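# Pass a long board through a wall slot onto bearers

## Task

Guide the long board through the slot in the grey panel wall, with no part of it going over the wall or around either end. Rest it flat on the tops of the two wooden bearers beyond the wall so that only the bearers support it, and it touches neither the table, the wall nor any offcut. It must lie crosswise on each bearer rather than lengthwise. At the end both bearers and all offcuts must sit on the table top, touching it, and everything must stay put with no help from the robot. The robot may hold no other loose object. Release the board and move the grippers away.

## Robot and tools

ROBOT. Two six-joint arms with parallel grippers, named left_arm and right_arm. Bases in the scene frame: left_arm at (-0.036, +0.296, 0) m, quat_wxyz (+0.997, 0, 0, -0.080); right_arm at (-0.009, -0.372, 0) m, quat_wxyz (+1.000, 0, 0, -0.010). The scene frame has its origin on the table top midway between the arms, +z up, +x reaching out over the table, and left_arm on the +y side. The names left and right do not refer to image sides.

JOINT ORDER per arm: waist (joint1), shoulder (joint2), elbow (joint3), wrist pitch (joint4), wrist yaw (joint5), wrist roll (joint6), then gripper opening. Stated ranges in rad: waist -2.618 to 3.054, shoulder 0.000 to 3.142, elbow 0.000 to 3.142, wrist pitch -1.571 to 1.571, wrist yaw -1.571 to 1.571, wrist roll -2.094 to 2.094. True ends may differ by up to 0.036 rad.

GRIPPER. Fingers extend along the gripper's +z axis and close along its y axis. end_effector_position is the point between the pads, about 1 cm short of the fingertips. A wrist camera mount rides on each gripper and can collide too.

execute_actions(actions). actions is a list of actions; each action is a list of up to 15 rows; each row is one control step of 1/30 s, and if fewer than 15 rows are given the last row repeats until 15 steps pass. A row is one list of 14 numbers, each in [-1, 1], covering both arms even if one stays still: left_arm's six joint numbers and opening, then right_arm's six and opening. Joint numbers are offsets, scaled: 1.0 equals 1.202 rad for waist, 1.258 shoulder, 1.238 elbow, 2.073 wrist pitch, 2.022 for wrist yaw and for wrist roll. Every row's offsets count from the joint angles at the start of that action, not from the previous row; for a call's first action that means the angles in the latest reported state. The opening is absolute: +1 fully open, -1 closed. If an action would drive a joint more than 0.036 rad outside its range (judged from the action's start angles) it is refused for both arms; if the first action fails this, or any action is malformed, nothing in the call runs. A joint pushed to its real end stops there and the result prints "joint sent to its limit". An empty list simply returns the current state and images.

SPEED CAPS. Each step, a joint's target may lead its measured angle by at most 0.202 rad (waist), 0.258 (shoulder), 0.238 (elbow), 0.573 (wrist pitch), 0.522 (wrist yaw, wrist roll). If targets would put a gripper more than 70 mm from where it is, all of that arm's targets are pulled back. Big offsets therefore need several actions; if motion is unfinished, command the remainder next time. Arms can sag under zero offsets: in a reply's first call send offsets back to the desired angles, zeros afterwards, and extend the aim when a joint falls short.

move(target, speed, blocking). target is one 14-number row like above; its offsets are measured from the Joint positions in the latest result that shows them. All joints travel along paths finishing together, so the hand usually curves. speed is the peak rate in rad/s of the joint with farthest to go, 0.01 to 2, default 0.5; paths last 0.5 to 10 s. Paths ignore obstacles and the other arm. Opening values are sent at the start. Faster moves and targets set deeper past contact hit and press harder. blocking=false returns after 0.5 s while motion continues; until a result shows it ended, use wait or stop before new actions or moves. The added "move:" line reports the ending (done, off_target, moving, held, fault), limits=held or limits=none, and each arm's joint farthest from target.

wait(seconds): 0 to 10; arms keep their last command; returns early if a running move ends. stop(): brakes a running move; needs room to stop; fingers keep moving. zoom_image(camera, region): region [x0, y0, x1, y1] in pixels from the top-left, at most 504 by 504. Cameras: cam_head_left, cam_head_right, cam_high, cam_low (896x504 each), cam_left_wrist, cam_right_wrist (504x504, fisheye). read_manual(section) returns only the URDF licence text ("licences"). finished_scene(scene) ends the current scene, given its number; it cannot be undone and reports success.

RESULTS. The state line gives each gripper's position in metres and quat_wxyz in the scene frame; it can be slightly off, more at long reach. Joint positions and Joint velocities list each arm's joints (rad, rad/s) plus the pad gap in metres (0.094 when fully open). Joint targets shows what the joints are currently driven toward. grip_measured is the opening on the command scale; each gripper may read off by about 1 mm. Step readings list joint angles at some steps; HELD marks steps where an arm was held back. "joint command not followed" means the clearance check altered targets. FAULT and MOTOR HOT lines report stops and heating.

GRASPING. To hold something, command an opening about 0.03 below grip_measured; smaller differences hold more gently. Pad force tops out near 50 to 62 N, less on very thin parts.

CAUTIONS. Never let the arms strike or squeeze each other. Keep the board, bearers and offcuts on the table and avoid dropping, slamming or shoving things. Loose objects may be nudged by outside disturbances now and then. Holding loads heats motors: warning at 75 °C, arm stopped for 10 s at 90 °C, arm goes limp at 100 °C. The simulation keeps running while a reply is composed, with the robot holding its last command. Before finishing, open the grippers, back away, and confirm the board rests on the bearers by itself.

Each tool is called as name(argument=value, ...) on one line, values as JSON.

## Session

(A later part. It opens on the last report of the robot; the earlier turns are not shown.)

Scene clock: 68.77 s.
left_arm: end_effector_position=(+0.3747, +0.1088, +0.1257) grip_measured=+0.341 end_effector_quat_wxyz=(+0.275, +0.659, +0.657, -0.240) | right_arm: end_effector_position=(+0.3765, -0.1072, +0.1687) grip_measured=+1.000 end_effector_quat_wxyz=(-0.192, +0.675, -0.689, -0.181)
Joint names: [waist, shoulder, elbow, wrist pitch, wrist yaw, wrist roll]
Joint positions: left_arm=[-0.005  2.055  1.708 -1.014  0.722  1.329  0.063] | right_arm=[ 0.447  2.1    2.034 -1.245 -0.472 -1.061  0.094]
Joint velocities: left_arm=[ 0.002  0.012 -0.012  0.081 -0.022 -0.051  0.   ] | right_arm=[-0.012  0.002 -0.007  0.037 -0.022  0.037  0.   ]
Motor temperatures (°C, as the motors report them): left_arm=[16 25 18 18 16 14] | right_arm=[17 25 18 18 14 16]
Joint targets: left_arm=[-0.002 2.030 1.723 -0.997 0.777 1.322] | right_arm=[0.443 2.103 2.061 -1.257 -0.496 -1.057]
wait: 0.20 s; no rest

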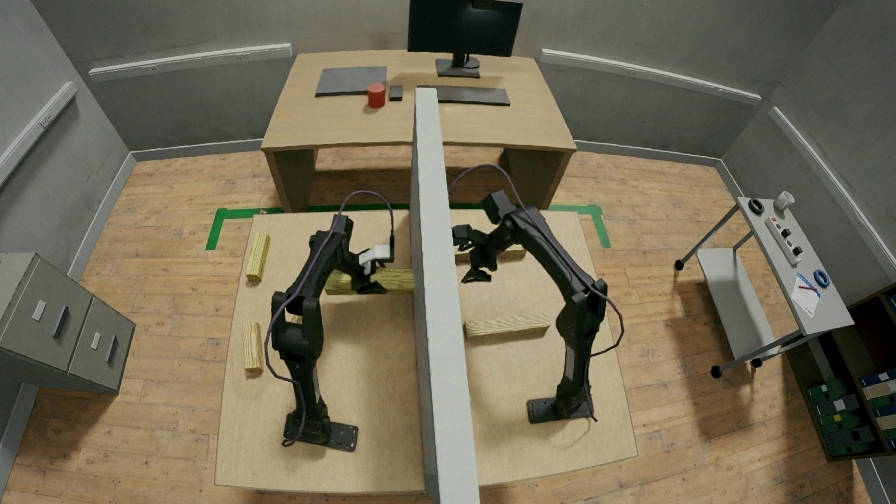

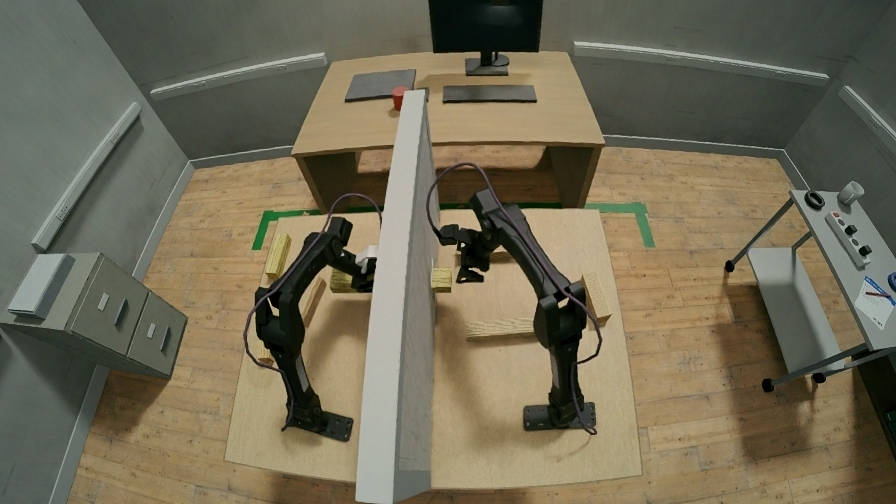

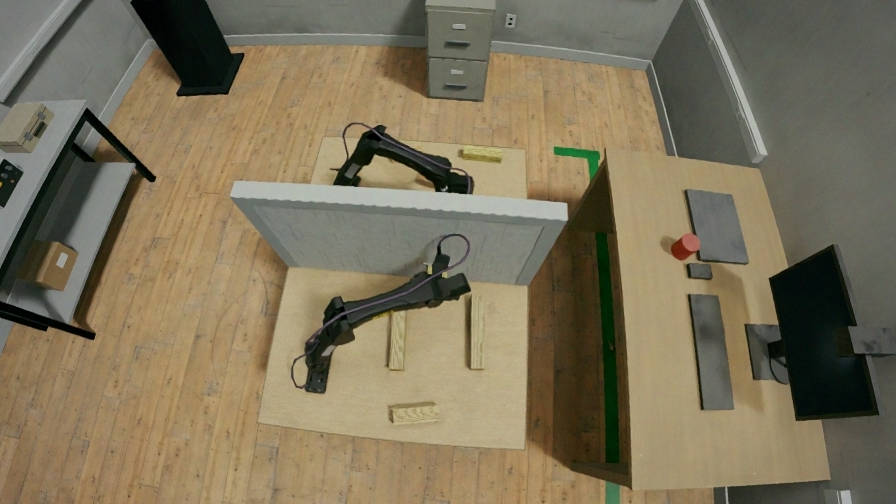

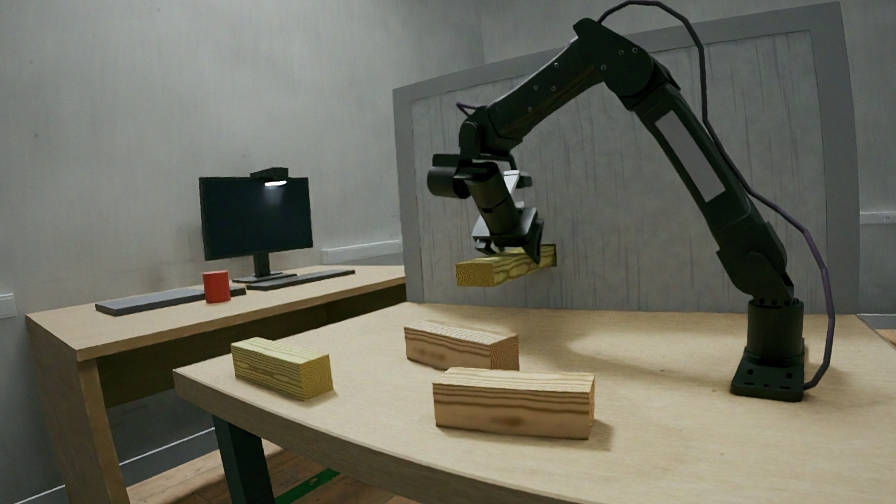

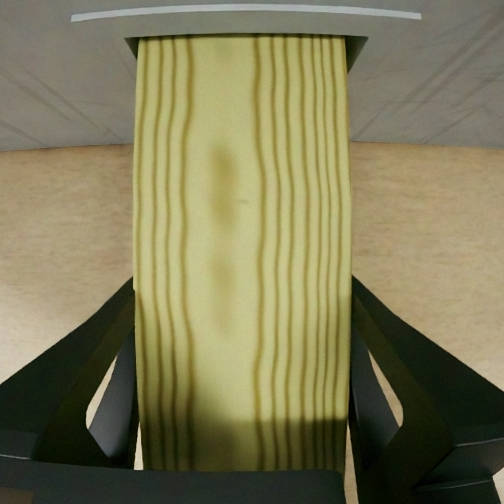

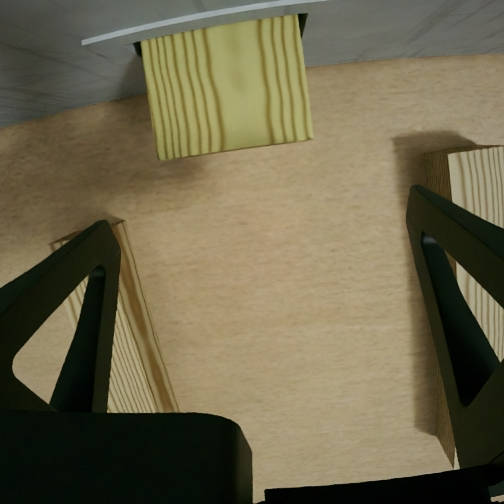

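execute_actions(actions=[[[-0.0322,-0.0199,0.0121,0.0134,0.0297,-0.0101,0.05,0.0161,-0.0284,-0.0225,0.0093,-0.0011,0.0034,1],[-0.0317,-0.0199,0.0121,0.0197,0.0286,-0.0183,0.05,0.0160,-0.0286,-0.0315,0.0159,-0.0007,0.0039,1],[-0.0401,-0.0199,0.0121,0.0272,0.0273,-0.0280,0.05,0.0186,-0.0284,-0.0427,0.0236,-0.0002,0.0045,1],[-0.0408,-0.0199,0.0121,0.0358,0.0249,-0.0390,0.05,0.0188,-0.0273,-0.0535,0.0323,0.0004,0.0051,1],[-0.0430,-0.0199,0.0121,0.0403,0.0219,-0.0445,0.05,0.0195,-0.0281,-0.0607,0.0367,0.0007,0.0054,1],[-0.0503,-0.0199,-0.0178,0.0448,0.0212,-0.0500,0.05,0.0217,-0.0290,-0.0697,0.0411,0.0010,0.0058,1],[-0.0573,-0.0199,-0.0178,0.0493,0.0203,-0.0555,0.05,0.0239,-0.0300,-0.0787,0.0455,0.0013,0.0061,1],[-0.0643,-0.0199,0.0065,0.0538,0.0194,-0.0610,0.05,0.0260,-0.0310,-0.0877,0.0499,0.0015,0.0064,1],[-0.0713,-0.0199,0.0065,0.0583,0.0186,-0.0665,0.05,0.0282,-0.0319,-0.0966,0.0542,0.0018,0.0068,1],[-0.0784,-0.0199,0.0065,0.0628,0.0178,-0.0720,0.05,0.0303,-0.0329,-0.1056,0.0586,0.0021,0.0071,1],[-0.0854,-0.0199,0.0065,0.0672,0.0170,-0.0775,0.05,0.0325,-0.0339,-0.1146,0.0630,0.0024,0.0074,1],[-0.0860,-0.0199,0.0065,0.0718,0.0161,-0.0830,0.05,0.0326,-0.0346,-0.1218,0.0674,0.0027,0.0078,1],[-0.0812,-0.0199,0.0065,0.0710,0.0147,-0.0816,0.05,0.0312,-0.0344,-0.1213,0.0663,0.0026,0.0077,1],[-0.0817,-0.0199,0.0065,0.0692,0.0151,-0.0789,0.05,0.0313,-0.0343,-0.1213,0.0641,0.0025,0.0075,1],[-0.0831,-0.0199,0.0065,0.0621,0.0179,-0.0692,0.05,0.0324,-0.0340,-0.1191,0.0564,0.0020,0.0069,1]]])

wait(seconds=0.3)

zoom_image(camera="cam_low", region=[460, 150, 620, 300])

Scene clock: 75.00 s.
left_arm: end_effector_position=(+0.3729, +0.0648, +0.1277) grip_measured=+0.341 end_effector_quat_wxyz=(+0.281, +0.659, +0.654, -0.242) | right_arm: end_effector_position=(+0.3658, -0.0981, +0.1413) grip_measured=+1.000 end_effector_quat_wxyz=(-0.183, +0.682, -0.684, -0.182)
Joint names: [waist, shoulder, elbow, wrist pitch, wrist yaw, wrist roll]
Joint positions: left_arm=[-0.107  2.055  1.702 -0.912  0.707  1.196  0.063] | right_arm=[ 0.477  2.08   1.898 -1.14  -0.463 -1.053  0.094]
Joint velocities: left_arm=[-0.051 -0.022 -0.007  0.139  0.022 -0.051  0.001] | right_arm=[ 0.017  0.002 -0.032 -0.037  0.022 -0.007  0.   ]
Motor temperatures (°C, as the motors report them): left_arm=[16 25 18 18 16 14] | right_arm=[17 26 18 18 14 16]
Joint targets: left_arm=[-0.105 2.030 1.716 -0.885 0.758 1.189] | right_arm=[0.486 2.057 1.886 -1.128 -0.468 -1.047]
Step readings (joint positions):
0: left_arm=[-0.005 2.055 1.708 -1.014 0.721 1.328] | right_arm=[0.447 2.100 2.034 -1.245 -0.472 -1.061]
1: left_arm=[-0.007 2.055 1.708 -1.013 0.720 1.326] | right_arm=[0.447 2.098 2.031 -1.242 -0.471 -1.061]
2: left_arm=[-0.011 2.055 1.708 -1.010 0.719 1.320] | right_arm=[0.449 2.095 2.025 -1.237 -0.470 -1.060]
4: left_arm=[-0.026 2.055 1.708 -0.997 0.717 1.302] | right_arm=[0.454 2.086 2.006 -1.222 -0.469 -1.059]
8: left_arm=[-0.060 2.055 1.702 -0.960 0.714 1.257] | right_arm=[0.464 2.080 1.963 -1.185 -0.468 -1.057]
15: Joint positions above

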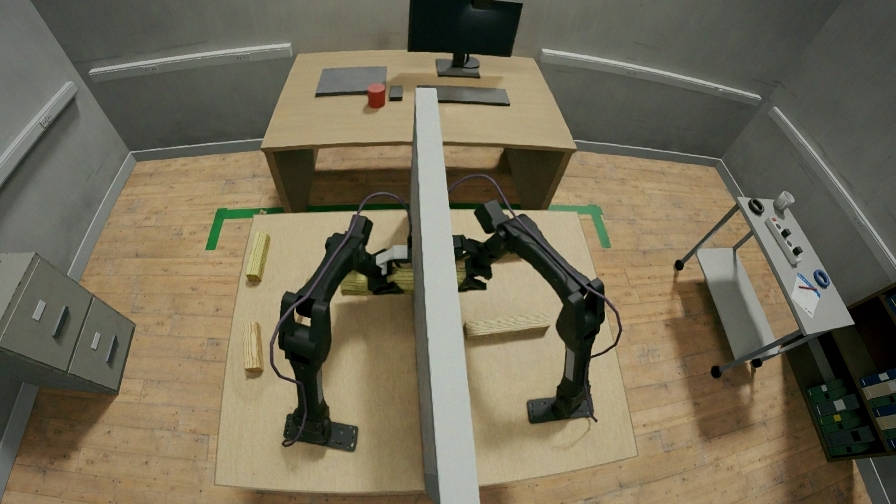

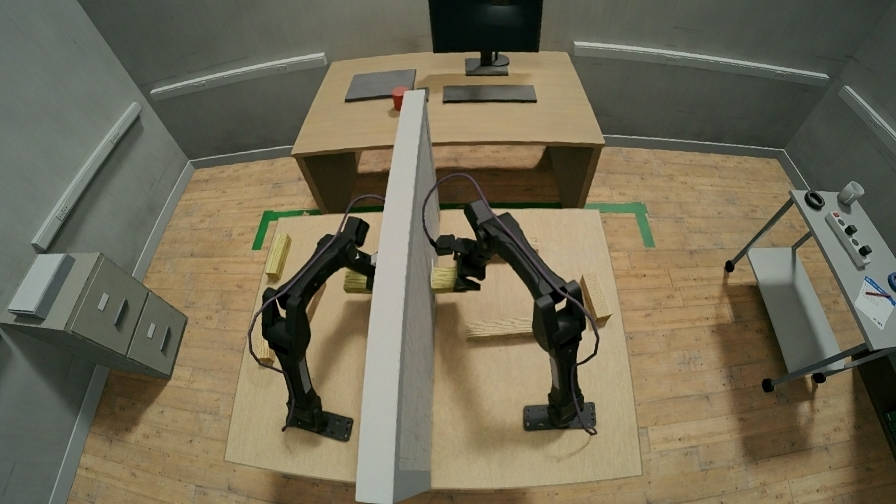

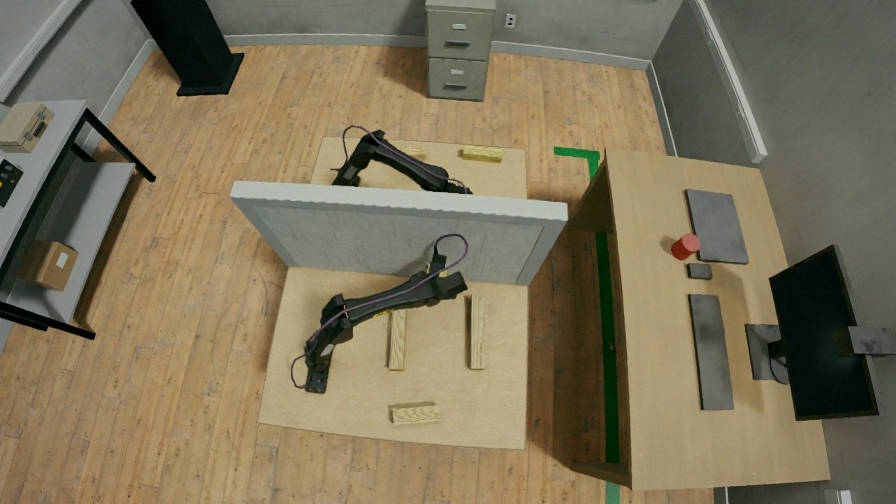

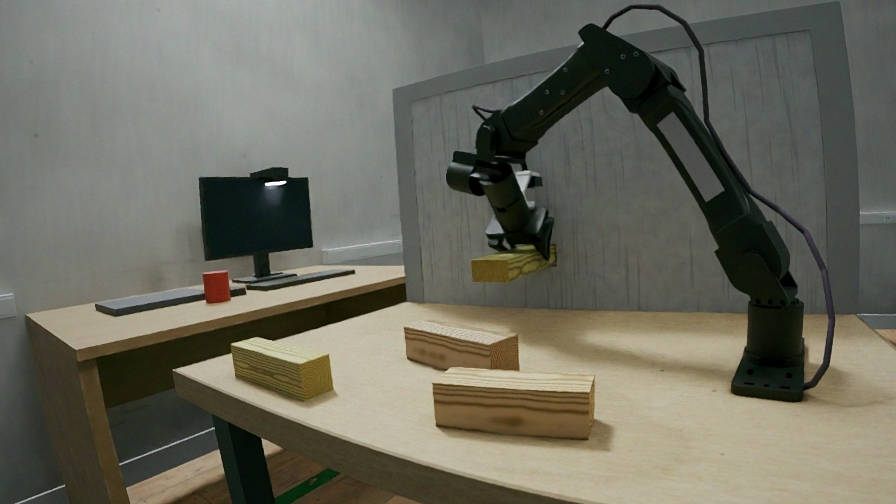

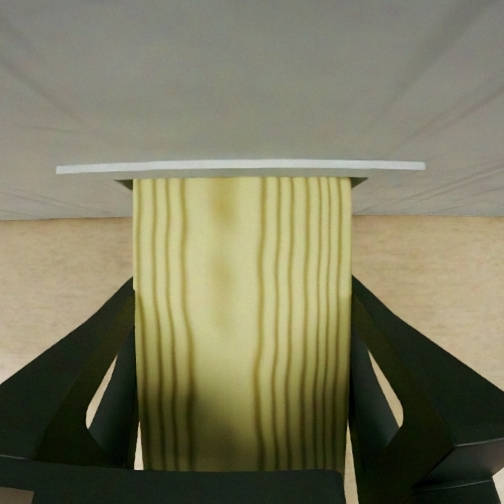

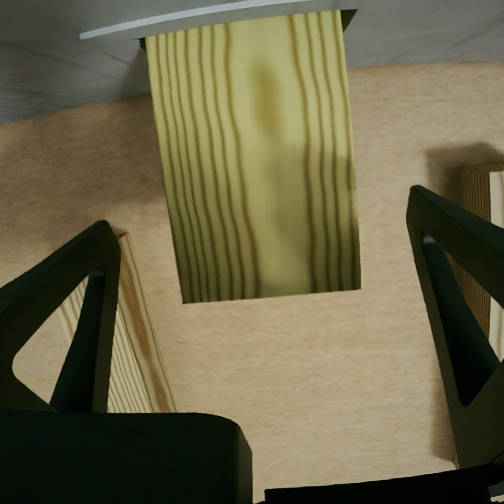

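Scene clock: 75.30 s.
left_arm: end_effector_position=(+0.3731, +0.0649, +0.1274) grip_measured=+0.341 end_effector_quat_wxyz=(+0.281, +0.659, +0.655, -0.241) | right_arm: end_effector_position=(+0.3664, -0.0978, +0.1414) grip_measured=+1.000 end_effector_quat_wxyz=(-0.184, +0.683, -0.684, -0.181)
Joint names: [waist, shoulder, elbow, wrist pitch, wrist yaw, wrist roll]
Joint positions: left_arm=[-0.107  2.055  1.702 -0.911  0.704  1.195  0.063] | right_arm=[ 0.477  2.08   1.898 -1.137 -0.463 -1.053  0.094]
Joint velocities: left_arm=[-0.017 -0.007  0.002 -0.022 -0.022  0.007  0.001] | right_arm=[-0.007 -0.032  0.002 -0.037  0.007  0.066  0.   ]
Motor temperatures (°C, as the motors report them): left_arm=[16 25 18 18 16 14] | right_arm=[17 26 18 18 14 16]
Joint targets: left_arm=[-0.105 2.030 1.716 -0.885 0.758 1.189] | right_arm=[0.486 2.057 1.886 -1.128 -0.468 -1.047]
wait: 0.30 s; at rest by 0.27 s

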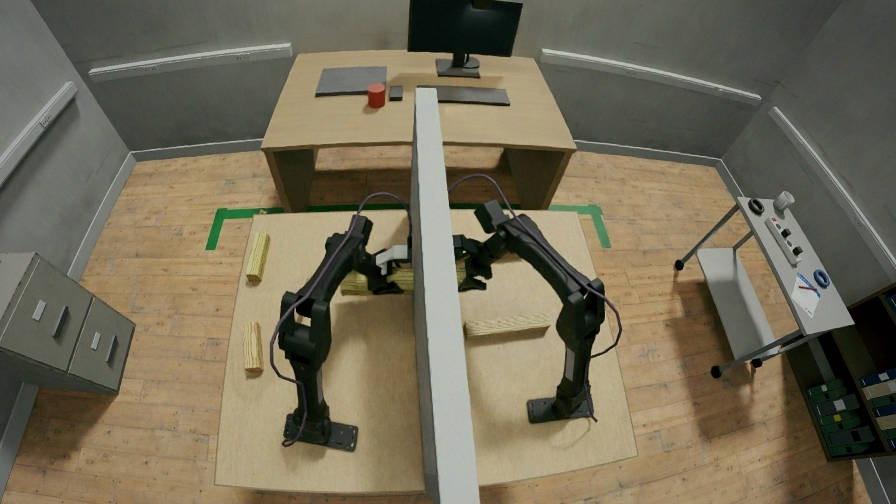

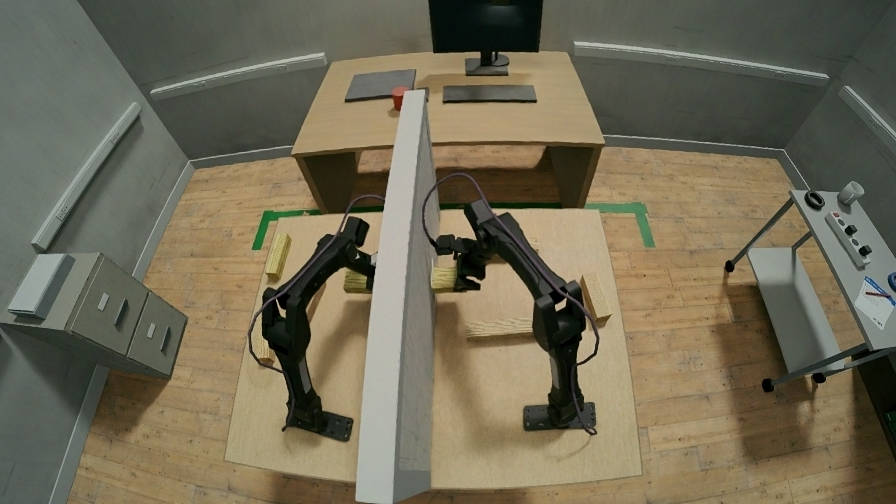

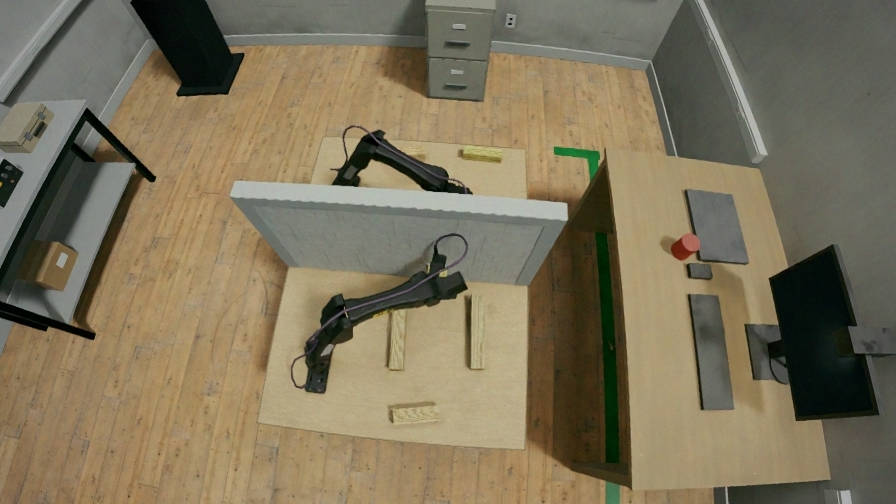

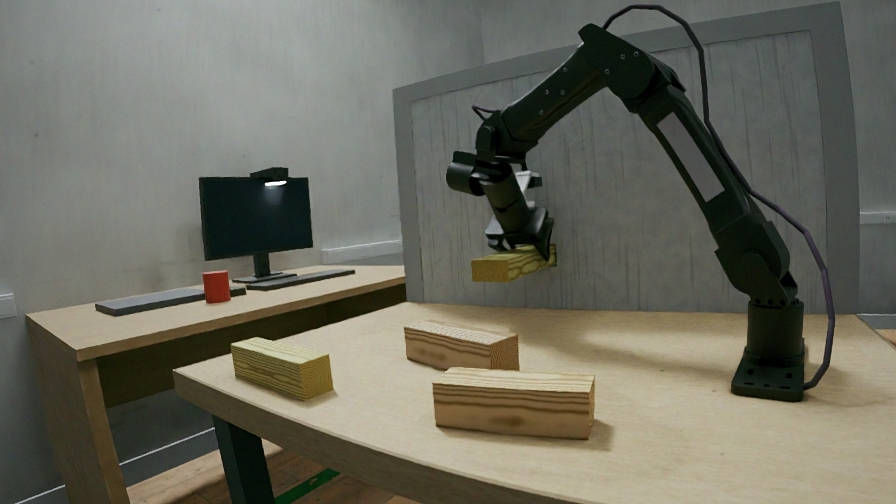

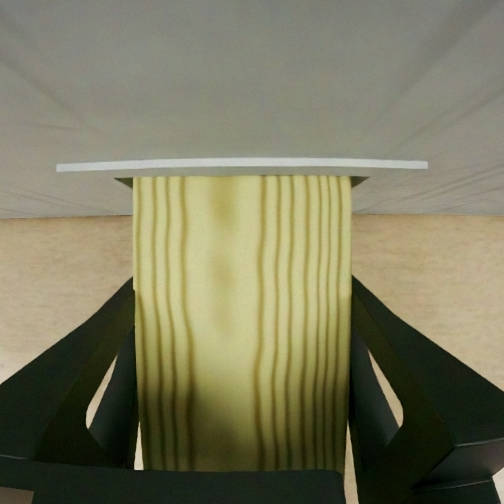

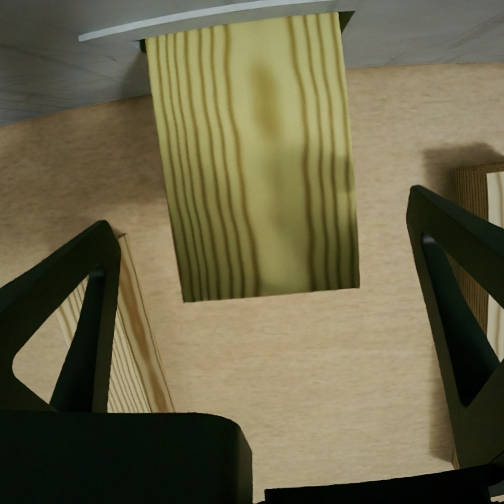

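Region (460, 150, 620, 300) of cam_low's 896x504 image, scaled by 3.150, with more detail than that image has; it fills the top 472 rows of this view, and the rest is white.

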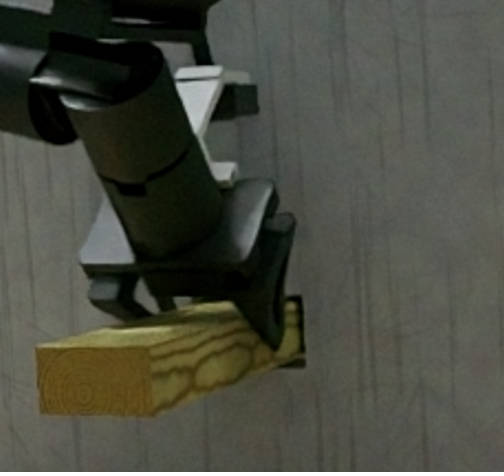

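execute_actions(actions=[[[0.0017,-0.0199,-0.0178,0.0174,0.0307,-0.0015,0.05,0.0033,-0.004,-0.0208,0.0110,-0.0069,0,1],[0.0017,-0.0199,-0.0178,0.0232,0.0307,-0.0015,0.05,0.0033,-0.004,-0.0298,0.0190,-0.0069,0,1],[0.0017,-0.0199,-0.0172,0.0197,0.0307,-0.0015,0.05,0.0033,-0.004,-0.0409,0.0283,-0.0069,0,1],[0.0017,-0.0199,-0.0186,0.0205,0.0307,-0.0015,0.05,0.0033,-0.004,-0.0516,0.0390,-0.0069,0,1],[0.0017,-0.0199,-0.0200,0.0214,0.0307,-0.0015,0.05,0.0033,-0.004,-0.0587,0.0443,-0.0069,0,1],[0.0017,-0.0199,-0.0214,0.0222,0.0307,-0.0015,0.05,0.0033,-0.004,-0.0677,0.0496,-0.0069,0,1],[0.0017,-0.0199,-0.0229,0.0231,0.0307,-0.0015,0.05,0.0033,-0.004,-0.0766,0.0549,-0.0069,0,1],[0.0017,-0.0199,-0.0242,0.0239,0.0307,-0.0015,0.05,0.0033,-0.004,-0.0855,0.0603,-0.0069,0,1],[0.0017,-0.0199,-0.0250,0.0247,0.0307,-0.0015,0.05,0.0033,-0.004,-0.0944,0.0656,-0.0069,0,1],[0.0017,-0.0199,-0.0246,0.0256,0.0307,-0.0015,0.05,0.0033,-0.004,-0.1033,0.0709,-0.0069,0,1],[0.0017,-0.0199,-0.0242,0.0222,0.0307,-0.0015,0.05,0.0033,-0.004,-0.1123,0.0763,-0.0069,0,1],[0.0017,-0.0199,-0.0242,0.0222,0.0307,-0.0015,0.05,0.0033,-0.004,-0.1194,0.0816,-0.0069,0,1],[0.0017,-0.0199,-0.0242,0.0222,0.0307,-0.0015,0.05,0.0033,-0.004,-0.1190,0.0802,-0.0069,0,1],[0.0017,-0.0199,-0.0242,0.0222,0.0307,-0.0015,0.05,0.0033,-0.004,-0.1190,0.0776,-0.0069,0,1],[0.0017,-0.0199,-0.0242,0.0222,0.0307,-0.0015,0.05,0.0033,-0.004,-0.1167,0.0683,-0.0069,0,1]]])

wait(seconds=0.2)

zoom_image(camera="cam_low", region=[460, 220, 580, 300])

Scene clock: 76.73 s.
left_arm: end_effector_position=(+0.3714, +0.0654, +0.1210) grip_measured=+0.341 end_effector_quat_wxyz=(+0.279, +0.658, +0.656, -0.242) | right_arm: end_effector_position=(+0.3657, -0.0983, +0.1081) grip_measured=+1.000 end_effector_quat_wxyz=(-0.183, +0.682, -0.684, -0.182)
Joint names: [waist, shoulder, elbow, wrist pitch, wrist yaw, wrist roll]
Joint positions: left_arm=[-0.107  2.055  1.678 -0.892  0.705  1.194  0.063] | right_arm=[ 0.477  2.08   1.766 -1.008 -0.462 -1.053  0.094]
Joint velocities: left_arm=[ 0.012 -0.017  0.007 -0.037 -0.125 -0.037  0.   ] | right_arm=[-0.022  0.012 -0.012 -0.037  0.022 -0.066  0.   ]
Motor temperatures (°C, as the motors report them): left_arm=[16 25 18 18 16 14] | right_arm=[17 26 18 18 14 16]
Joint targets: left_arm=[-0.105 2.030 1.672 -0.865 0.767 1.192] | right_arm=[0.481 2.075 1.754 -0.995 -0.476 -1.053]
Step readings (joint positions):
0: left_arm=[-0.107 2.055 1.702 -0.911 0.704 1.194] | right_arm=[0.477 2.080 1.898 -1.136 -0.462 -1.053]
1: left_arm=[-0.107 2.055 1.700 -0.908 0.704 1.194] | right_arm=[0.477 2.080 1.898 -1.135 -0.462 -1.053]
2: left_arm=[-0.107 2.055 1.696 -0.904 0.704 1.194] | right_arm=[0.477 2.080 1.894 -1.128 -0.462 -1.053]
4: left_arm=[-0.107 2.055 1.689 -0.899 0.704 1.194] | right_arm=[0.477 2.080 1.877 -1.107 -0.462 -1.053]
8: left_arm=[-0.107 2.055 1.679 -0.897 0.704 1.194] | right_arm=[0.477 2.080 1.827 -1.064 -0.462 -1.053]
15: Joint positions above

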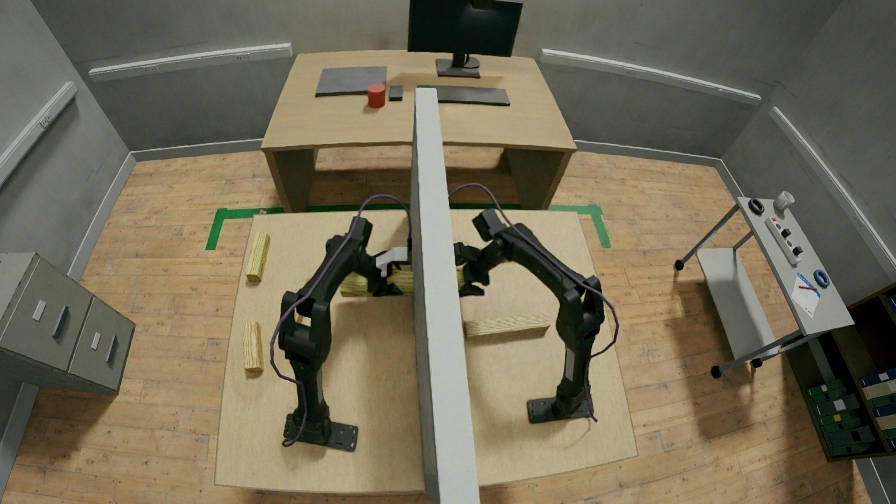

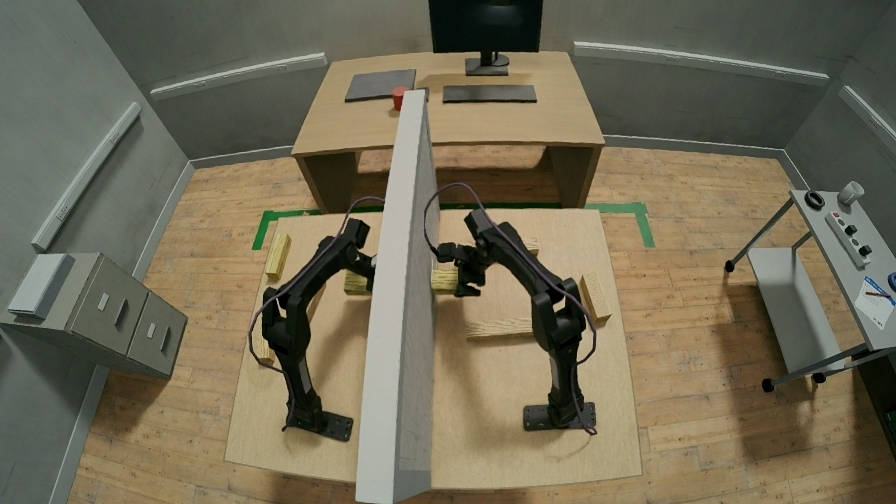

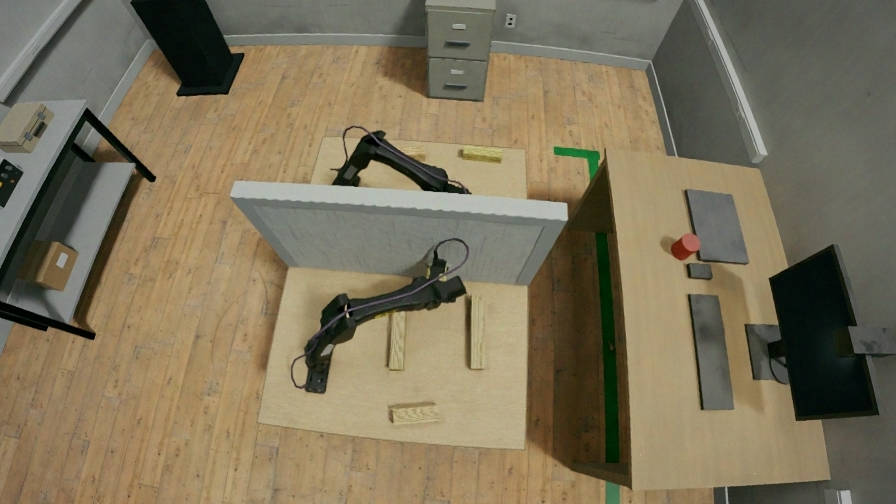

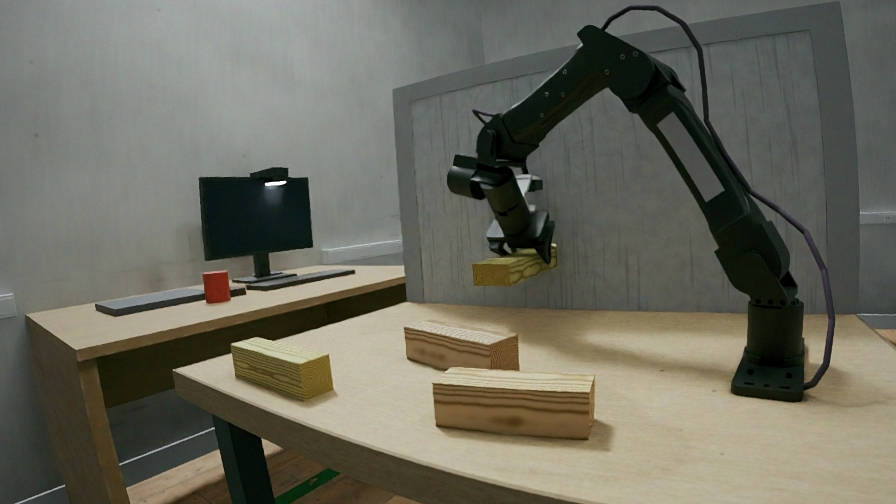

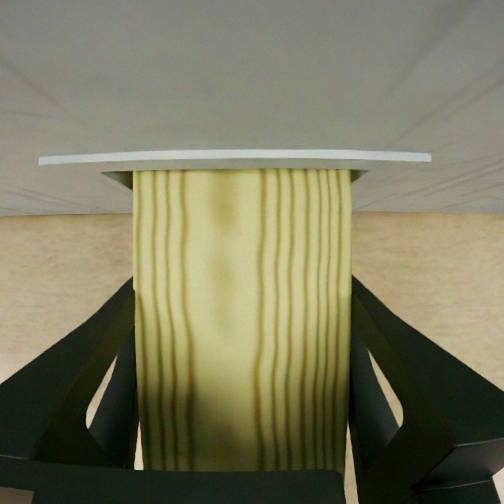

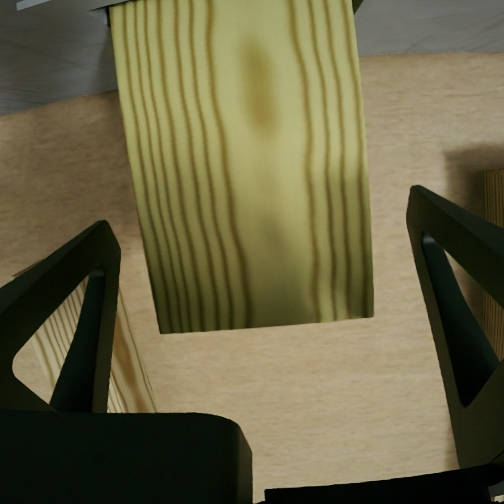

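Scene clock: 76.93 s.
left_arm: end_effector_position=(+0.3714, +0.0654, +0.1210) grip_measured=+0.341 end_effector_quat_wxyz=(+0.279, +0.658, +0.656, -0.242) | right_arm: end_effector_position=(+0.3662, -0.0980, +0.1081) grip_measured=+1.000 end_effector_quat_wxyz=(-0.184, +0.682, -0.684, -0.181)
Joint names: [waist, shoulder, elbow, wrist pitch, wrist yaw, wrist roll]
Joint positions: left_arm=[-0.107  2.055  1.678 -0.892  0.705  1.194  0.063] | right_arm=[ 0.477  2.08   1.766 -1.005 -0.462 -1.053  0.094]
Joint velocities: left_arm=[ 0.002 -0.012  0.002  0.022 -0.022  0.051  0.001] | right_arm=[ 0.007  0.012 -0.007  0.007  0.007  0.007  0.   ]
Motor temperatures (°C, as the motors report them): left_arm=[16 25 18 18 16 14] | right_arm=[17 26 18 18 14 16]
Joint targets: left_arm=[-0.105 2.030 1.672 -0.865 0.767 1.192] | right_arm=[0.481 2.075 1.754 -0.995 -0.476 -1.053]
wait: 0.20 s; no rest

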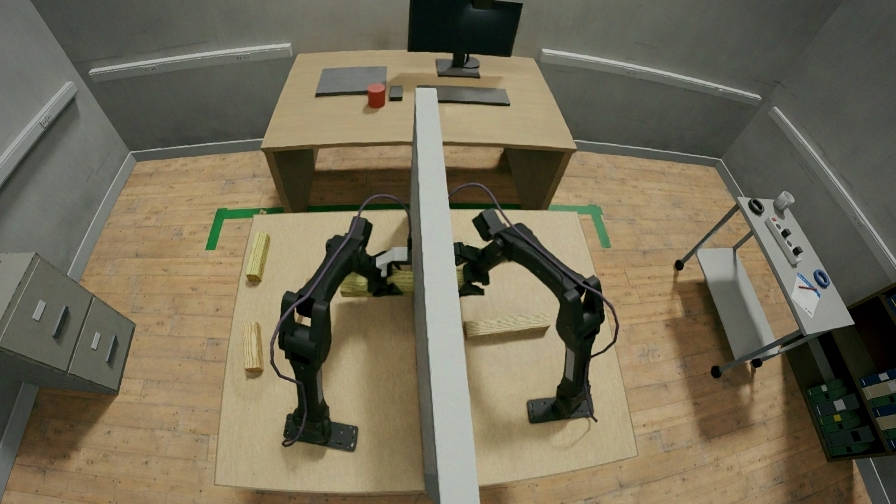

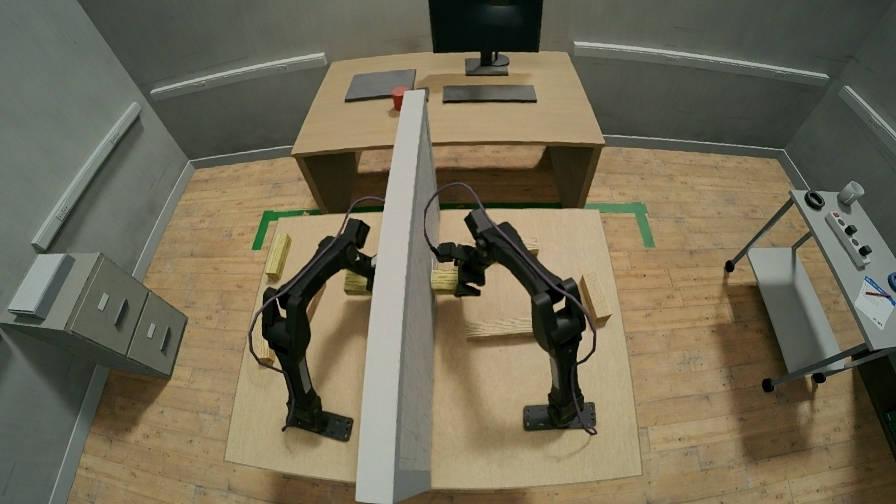

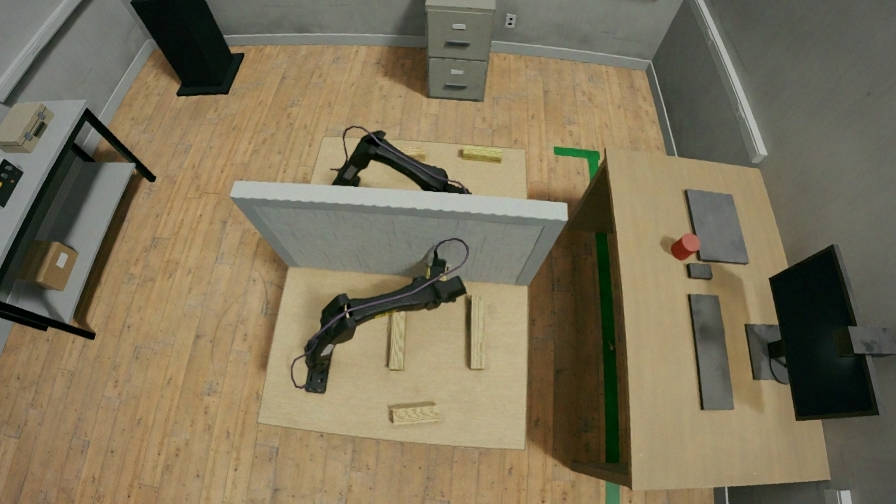

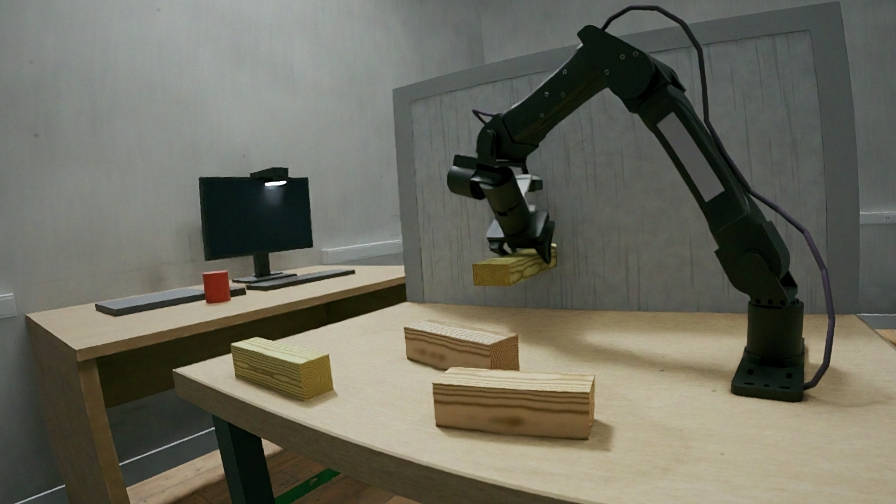

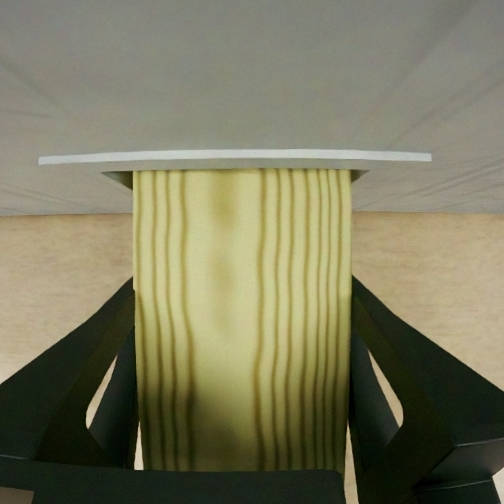

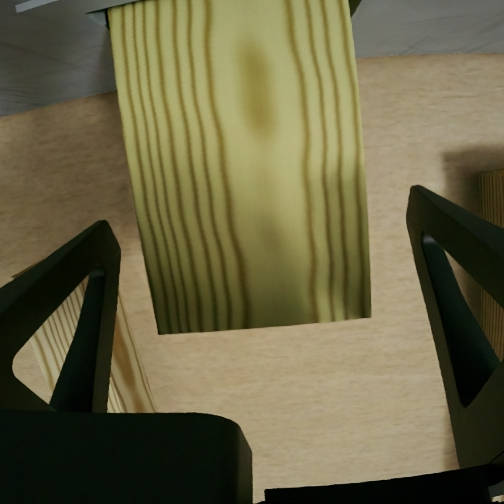

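Region (460, 220, 580, 300) of cam_low's 896x504 image, scaled by 4.200, with more detail than that image has.

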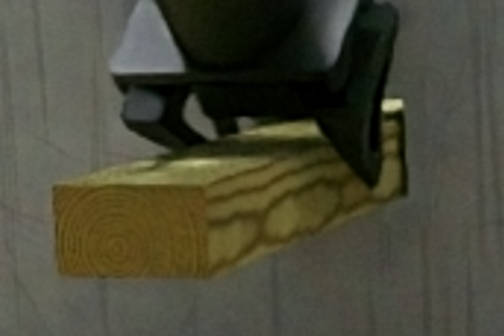

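execute_actions(actions=[[[0.0017,-0.0199,0.0121,0.0203,0.0307,-0.001,0.05,0.0033,-0.004,-0.0291,0.0116,-0.0069,0,1],[0.0017,-0.0199,0.0121,0.0203,0.0307,-0.001,0.05,0.0033,-0.004,-0.0291,0.0178,-0.0069,0,1],[0.0017,-0.0199,0.0121,0.0203,0.0307,-0.001,0.05,0.0033,-0.004,-0.0210,0.0154,-0.0069,0,1],[0.0017,-0.0199,0.0121,0.0203,0.0307,-0.001,0.05,0.0033,-0.004,-0.0226,0.0169,-0.0069,0,1],[0.0017,-0.0199,0.0121,0.0203,0.0307,-0.001,0.05,0.0033,-0.004,-0.0242,0.0183,-0.0069,0,0.95],[0.0017,-0.0199,0.0121,0.0178,0.0307,-0.001,0.05,0.0033,-0.004,-0.0258,0.0178,-0.0069,0,0.9],[0.0017,-0.0199,0.0121,0.0178,0.0307,-0.001,0.05,0.0033,-0.004,-0.0258,0.0140,-0.0069,0,0.84],[0.0017,-0.0199,0.0121,0.0178,0.0307,-0.001,0.05,0.0033,-0.004,-0.0258,0.0140,-0.0069,0,0.78],[0.0017,-0.0199,0.0121,0.0178,0.0307,-0.001,0.05,0.0033,-0.004,-0.0258,0.0140,-0.0069,0,0.72],[0.0017,-0.0199,0.0121,0.0178,0.0307,-0.001,0.05,0.0033,-0.004,-0.0258,0.0140,-0.0069,0,0.66],[0.0017,-0.0199,0.0121,0.0178,0.0307,-0.001,0.05,0.0033,-0.004,-0.0258,0.0140,-0.0069,0,0.60],[0.0017,-0.0199,0.0121,0.0178,0.0307,-0.001,0.05,0.0033,-0.004,-0.0258,0.0140,-0.0069,0,0.55],[0.0017,-0.0199,0.0121,0.0178,0.0307,-0.001,0.05,0.0033,-0.004,-0.0258,0.0140,-0.0069,0,0.50],[0.0017,-0.0199,0.0121,0.0178,0.0307,-0.001,0.05,0.0033,-0.004,-0.0258,0.0140,-0.0069,0,0.47],[0.0017,-0.0199,0.0121,0.0178,0.0307,-0.001,0.05,0.0033,-0.004,-0.0258,0.0140,-0.0069,0,0.45]]])

Scene clock: 78.67 s.
left_arm: end_effector_position=(+0.3734, +0.0648, +0.1217) grip_measured=+0.341 end_effector_quat_wxyz=(+0.283, +0.659, +0.654, -0.240) | right_arm: end_effector_position=(+0.3674, -0.0974, +0.1051) grip_measured=+0.463 end_effector_quat_wxyz=(-0.187, +0.683, -0.683, -0.180)
Joint names: [waist, shoulder, elbow, wrist pitch, wrist yaw, wrist roll]
Joint positions: left_arm=[-0.107  2.055  1.678 -0.881  0.705  1.194  0.063] | right_arm=[ 0.477  2.08   1.752 -0.984 -0.462 -1.053  0.069]
Joint velocities: left_arm=[ 0.002 -0.002 -0.017 -0.007 -0.095 -0.022  0.001] | right_arm=[-0.002  0.002  0.007 -0.007  0.022 -0.037 -0.02 ]
Motor temperatures (°C, as the motors report them): left_arm=[16 25 18 18 16 14] | right_arm=[17 26 17 18 14 16]
Joint targets: left_arm=[-0.105 2.030 1.693 -0.854 0.767 1.192] | right_arm=[0.481 2.075 1.734 -0.976 -0.476 -1.053]
Step readings (joint positions):
0: left_arm=[-0.107 2.055 1.678 -0.891 0.705 1.194] | right_arm=[0.477 2.080 1.766 -1.003 -0.462 -1.053]
1: left_arm=[-0.107 2.055 1.678 -0.891 0.705 1.194] | right_arm=[0.477 2.080 1.763 -0.999 -0.462 -1.053]
2: left_arm=[-0.107 2.055 1.678 -0.888 0.705 1.194] | right_arm=[0.477 2.080 1.759 -0.995 -0.462 -1.053]
4: left_arm=[-0.107 2.055 1.678 -0.884 0.705 1.194] | right_arm=[0.477 2.080 1.754 -0.990 -0.462 -1.053]
8: left_arm=[-0.107 2.055 1.678 -0.881 0.705 1.194] | right_arm=[0.477 2.080 1.752 -0.985 -0.462 -1.053]
15: Joint positions above

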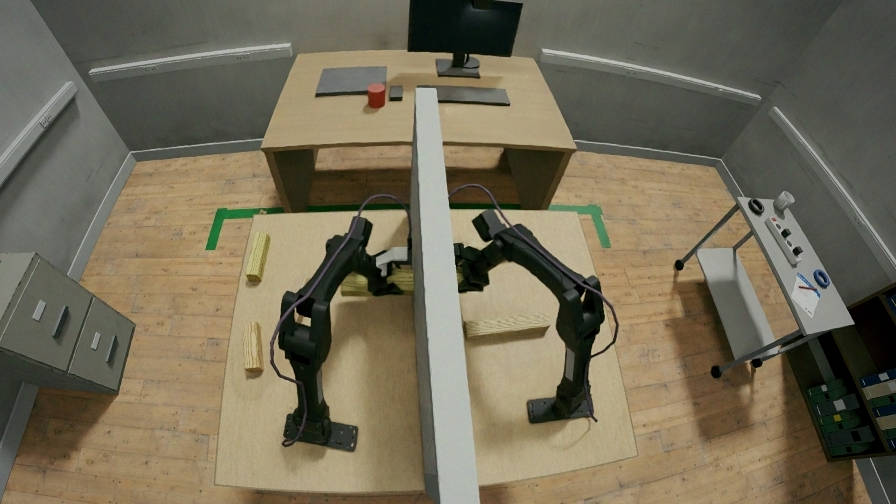

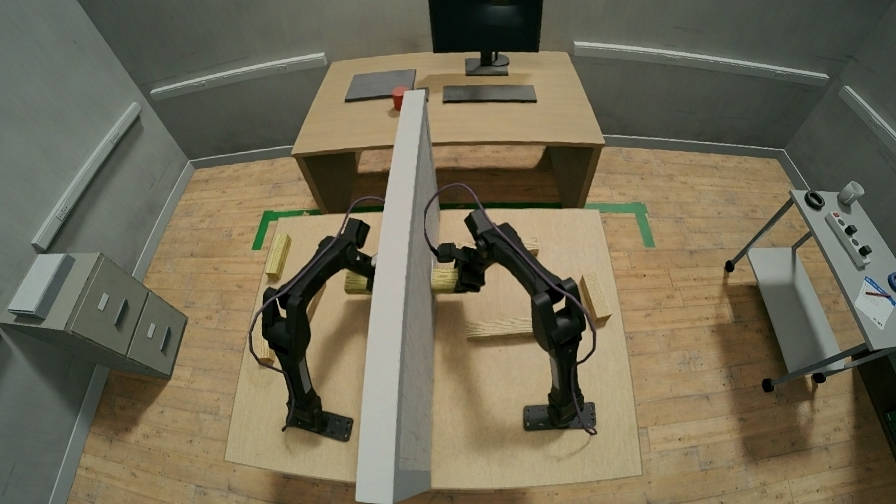

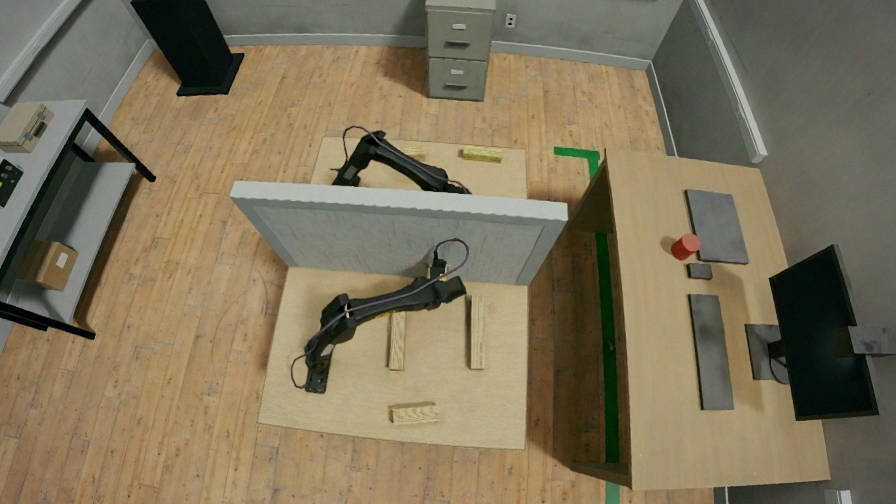

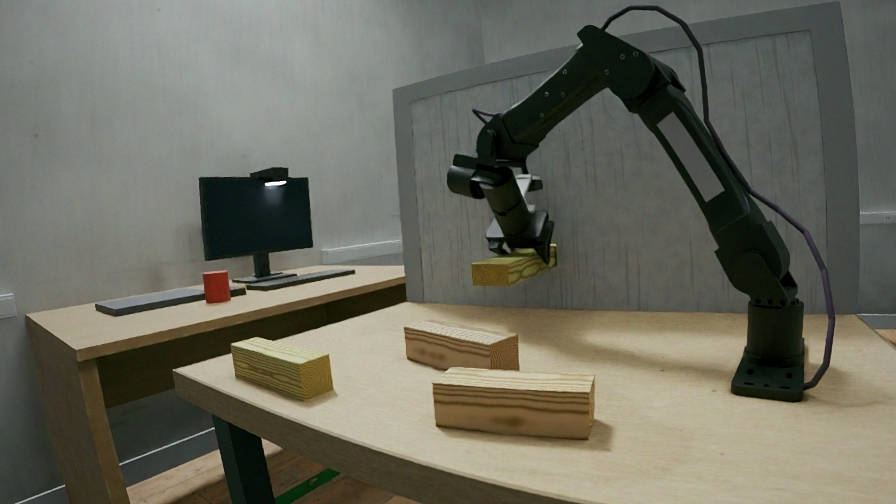

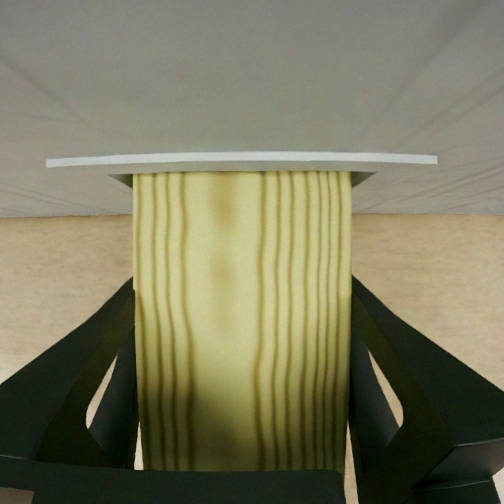

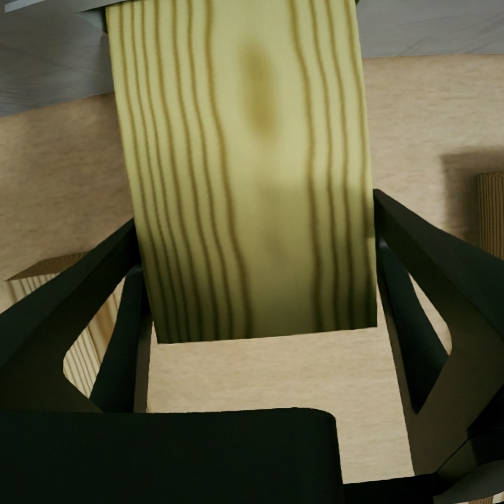

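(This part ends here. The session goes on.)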